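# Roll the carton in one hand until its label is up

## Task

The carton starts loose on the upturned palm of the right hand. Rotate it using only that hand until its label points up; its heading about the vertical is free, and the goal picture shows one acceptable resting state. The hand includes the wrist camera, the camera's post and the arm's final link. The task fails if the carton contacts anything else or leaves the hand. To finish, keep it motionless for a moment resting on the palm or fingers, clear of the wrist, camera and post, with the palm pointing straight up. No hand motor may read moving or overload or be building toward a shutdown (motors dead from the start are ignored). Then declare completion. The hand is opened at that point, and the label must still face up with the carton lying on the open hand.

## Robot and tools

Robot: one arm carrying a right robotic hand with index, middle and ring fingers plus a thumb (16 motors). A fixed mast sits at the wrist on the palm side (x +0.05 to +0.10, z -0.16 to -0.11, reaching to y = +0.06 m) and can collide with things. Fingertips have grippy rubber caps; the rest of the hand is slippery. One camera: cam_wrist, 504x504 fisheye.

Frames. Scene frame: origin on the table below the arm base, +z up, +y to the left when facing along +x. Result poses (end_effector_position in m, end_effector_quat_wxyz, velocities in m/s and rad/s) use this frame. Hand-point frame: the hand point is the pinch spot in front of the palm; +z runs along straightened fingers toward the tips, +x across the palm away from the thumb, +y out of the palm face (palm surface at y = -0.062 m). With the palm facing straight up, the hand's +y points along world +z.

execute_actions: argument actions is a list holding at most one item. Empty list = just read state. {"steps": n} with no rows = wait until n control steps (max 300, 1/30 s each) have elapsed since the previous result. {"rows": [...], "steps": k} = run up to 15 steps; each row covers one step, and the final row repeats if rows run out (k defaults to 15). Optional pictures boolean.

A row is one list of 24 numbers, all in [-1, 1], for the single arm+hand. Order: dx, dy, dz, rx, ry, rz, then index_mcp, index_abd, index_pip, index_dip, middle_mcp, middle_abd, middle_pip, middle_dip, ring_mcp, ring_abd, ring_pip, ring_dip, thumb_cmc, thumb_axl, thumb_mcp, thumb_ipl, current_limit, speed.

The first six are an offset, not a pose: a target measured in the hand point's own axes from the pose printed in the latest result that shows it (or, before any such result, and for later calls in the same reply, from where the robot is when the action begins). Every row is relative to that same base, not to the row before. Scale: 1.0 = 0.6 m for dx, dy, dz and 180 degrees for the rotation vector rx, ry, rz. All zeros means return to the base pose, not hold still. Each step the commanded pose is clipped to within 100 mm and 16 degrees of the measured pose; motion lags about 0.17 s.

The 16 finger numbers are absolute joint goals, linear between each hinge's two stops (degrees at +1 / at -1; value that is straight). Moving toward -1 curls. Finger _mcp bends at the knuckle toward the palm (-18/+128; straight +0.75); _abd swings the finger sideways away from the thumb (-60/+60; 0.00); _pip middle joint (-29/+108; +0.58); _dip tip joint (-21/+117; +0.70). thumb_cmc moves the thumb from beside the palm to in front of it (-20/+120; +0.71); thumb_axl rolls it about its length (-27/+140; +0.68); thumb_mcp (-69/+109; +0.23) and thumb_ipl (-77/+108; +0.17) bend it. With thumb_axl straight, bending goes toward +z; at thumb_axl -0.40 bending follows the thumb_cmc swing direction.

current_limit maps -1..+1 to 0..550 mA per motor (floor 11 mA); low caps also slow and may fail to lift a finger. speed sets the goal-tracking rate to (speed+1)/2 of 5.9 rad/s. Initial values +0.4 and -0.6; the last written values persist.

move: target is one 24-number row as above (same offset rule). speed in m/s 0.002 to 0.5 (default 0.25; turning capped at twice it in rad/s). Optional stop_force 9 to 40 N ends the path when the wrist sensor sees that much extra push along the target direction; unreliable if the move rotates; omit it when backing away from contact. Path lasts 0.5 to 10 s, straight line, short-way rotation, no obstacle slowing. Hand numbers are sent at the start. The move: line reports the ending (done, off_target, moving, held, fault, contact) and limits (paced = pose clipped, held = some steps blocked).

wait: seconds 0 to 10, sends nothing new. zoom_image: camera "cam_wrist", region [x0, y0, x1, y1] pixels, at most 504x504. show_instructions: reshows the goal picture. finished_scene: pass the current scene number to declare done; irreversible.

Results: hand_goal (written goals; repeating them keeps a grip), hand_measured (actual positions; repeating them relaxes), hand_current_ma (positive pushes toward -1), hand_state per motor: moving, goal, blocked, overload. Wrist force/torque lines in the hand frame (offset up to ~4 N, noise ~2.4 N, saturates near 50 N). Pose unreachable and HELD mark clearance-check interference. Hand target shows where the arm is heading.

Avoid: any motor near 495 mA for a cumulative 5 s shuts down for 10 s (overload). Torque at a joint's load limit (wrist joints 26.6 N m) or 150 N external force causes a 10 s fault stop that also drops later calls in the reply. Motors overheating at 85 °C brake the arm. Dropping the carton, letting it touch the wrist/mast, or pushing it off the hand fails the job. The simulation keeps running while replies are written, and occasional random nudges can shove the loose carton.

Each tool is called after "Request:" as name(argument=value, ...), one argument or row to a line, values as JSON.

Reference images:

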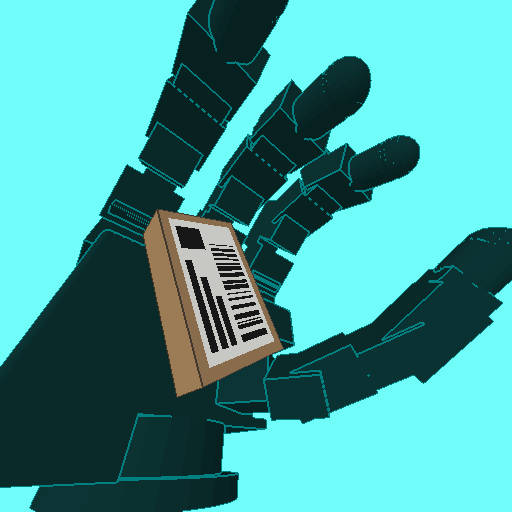

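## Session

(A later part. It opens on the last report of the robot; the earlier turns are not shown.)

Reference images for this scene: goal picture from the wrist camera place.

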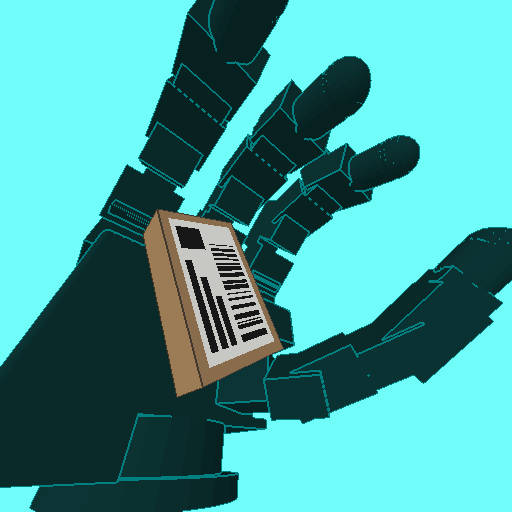

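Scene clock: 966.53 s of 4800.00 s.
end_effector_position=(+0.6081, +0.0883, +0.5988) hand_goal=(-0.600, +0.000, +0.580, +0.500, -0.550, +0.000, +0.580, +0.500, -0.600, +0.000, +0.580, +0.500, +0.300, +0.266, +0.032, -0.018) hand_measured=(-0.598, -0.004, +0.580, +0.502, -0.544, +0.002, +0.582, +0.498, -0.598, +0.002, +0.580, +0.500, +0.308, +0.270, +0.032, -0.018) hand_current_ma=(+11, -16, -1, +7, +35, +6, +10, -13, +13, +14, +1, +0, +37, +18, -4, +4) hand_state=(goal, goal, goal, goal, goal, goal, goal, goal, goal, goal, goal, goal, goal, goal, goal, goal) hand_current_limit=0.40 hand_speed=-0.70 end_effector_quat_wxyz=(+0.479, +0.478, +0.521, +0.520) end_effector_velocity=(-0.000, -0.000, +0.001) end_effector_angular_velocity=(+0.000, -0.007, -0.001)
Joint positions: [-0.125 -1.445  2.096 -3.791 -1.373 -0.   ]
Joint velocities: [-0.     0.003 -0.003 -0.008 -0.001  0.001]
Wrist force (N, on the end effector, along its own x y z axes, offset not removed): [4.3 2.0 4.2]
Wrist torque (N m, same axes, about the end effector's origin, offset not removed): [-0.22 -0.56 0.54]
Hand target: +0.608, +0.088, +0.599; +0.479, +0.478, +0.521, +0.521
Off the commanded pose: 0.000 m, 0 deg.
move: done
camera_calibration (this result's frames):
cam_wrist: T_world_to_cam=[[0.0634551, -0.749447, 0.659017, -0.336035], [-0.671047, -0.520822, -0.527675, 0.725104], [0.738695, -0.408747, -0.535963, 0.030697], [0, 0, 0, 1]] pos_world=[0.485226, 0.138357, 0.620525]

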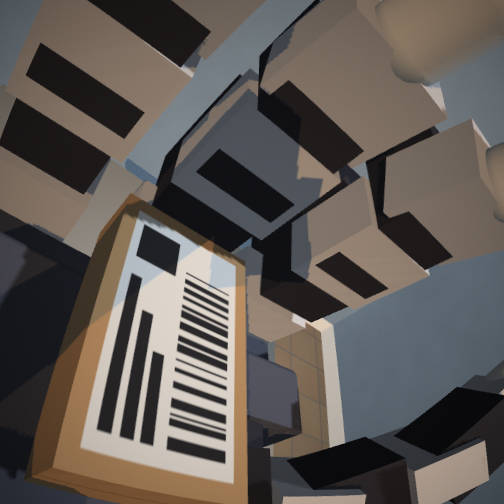

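Request:
move(
  target=[0,0,0,0,0,0,0.72,0,0.58,0.68,0.72,0,0.58,0.68,0.72,0,0.58,0.68,0.6,0.266,0.032,-0.018,0.4,-0.55],
  speed=0.1,
)

Scene clock: 975.00 s of 4800.00 s.
end_effector_position=(+0.6081, +0.0883, +0.5988) hand_goal=(+0.720, +0.000, +0.580, +0.680, +0.720, +0.000, +0.580, +0.680, +0.720, +0.000, +0.580, +0.680, +0.600, +0.266, +0.032, -0.018) hand_measured=(+0.730, -0.004, +0.582, +0.678, +0.730, +0.002, +0.582, +0.678, +0.732, +0.002, +0.580, +0.678, +0.610, +0.270, +0.032, -0.018) hand_current_ma=(+54, -16, +5, -10, +53, +6, +10, -12, +63, +14, +5, -10, +48, +18, +6, +4) hand_state=(goal, goal, goal, goal, goal, goal, goal, goal, goal, goal, goal, goal, goal, goal, goal, goal) hand_current_limit=0.40 hand_speed=-0.55 end_effector_quat_wxyz=(+0.479, +0.478, +0.521, +0.520) end_effector_velocity=(+0.000, +0.000, -0.001) end_effector_angular_velocity=(+0.000, +0.001, +0.000)
Joint positions: [-0.124 -1.445  2.096 -3.791 -1.373 -0.   ]
Joint velocities: [ 0.     0.001  0.    -0.     0.    -0.   ]
Wrist force (N, on the end effector, along its own x y z axes, offset not removed): [4.1 1.1 5.4]
Wrist torque (N m, same axes, about the end effector's origin, offset not removed): [-0.24 -0.58 0.24]
Hand target: +0.608, +0.088, +0.599; +0.479, +0.478, +0.521, +0.520
Off the commanded pose: 0.000 m, 0 deg.
move: done
camera_calibration (this result's frames):
cam_wrist: T_world_to_cam=[[0.0634792, -0.749446, 0.659015, -0.336036], [-0.671043, -0.520835, -0.527667, 0.725102], [0.738696, -0.408731, -0.535973, 0.0307041], [0, 0, 0, 1]] pos_world=[0.485225, 0.138367, 0.620522]

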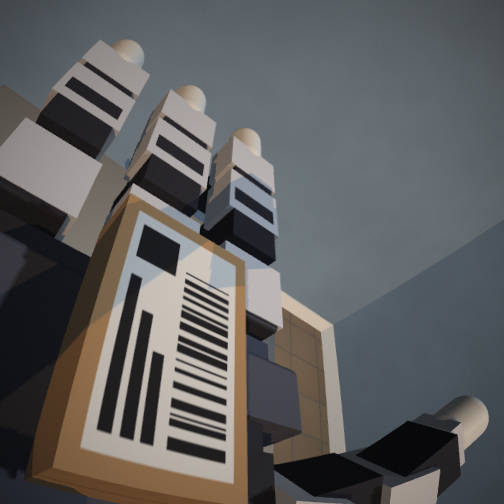

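Request:
finished_scene(
  scene=1,
)

The scene is finished: the task was done.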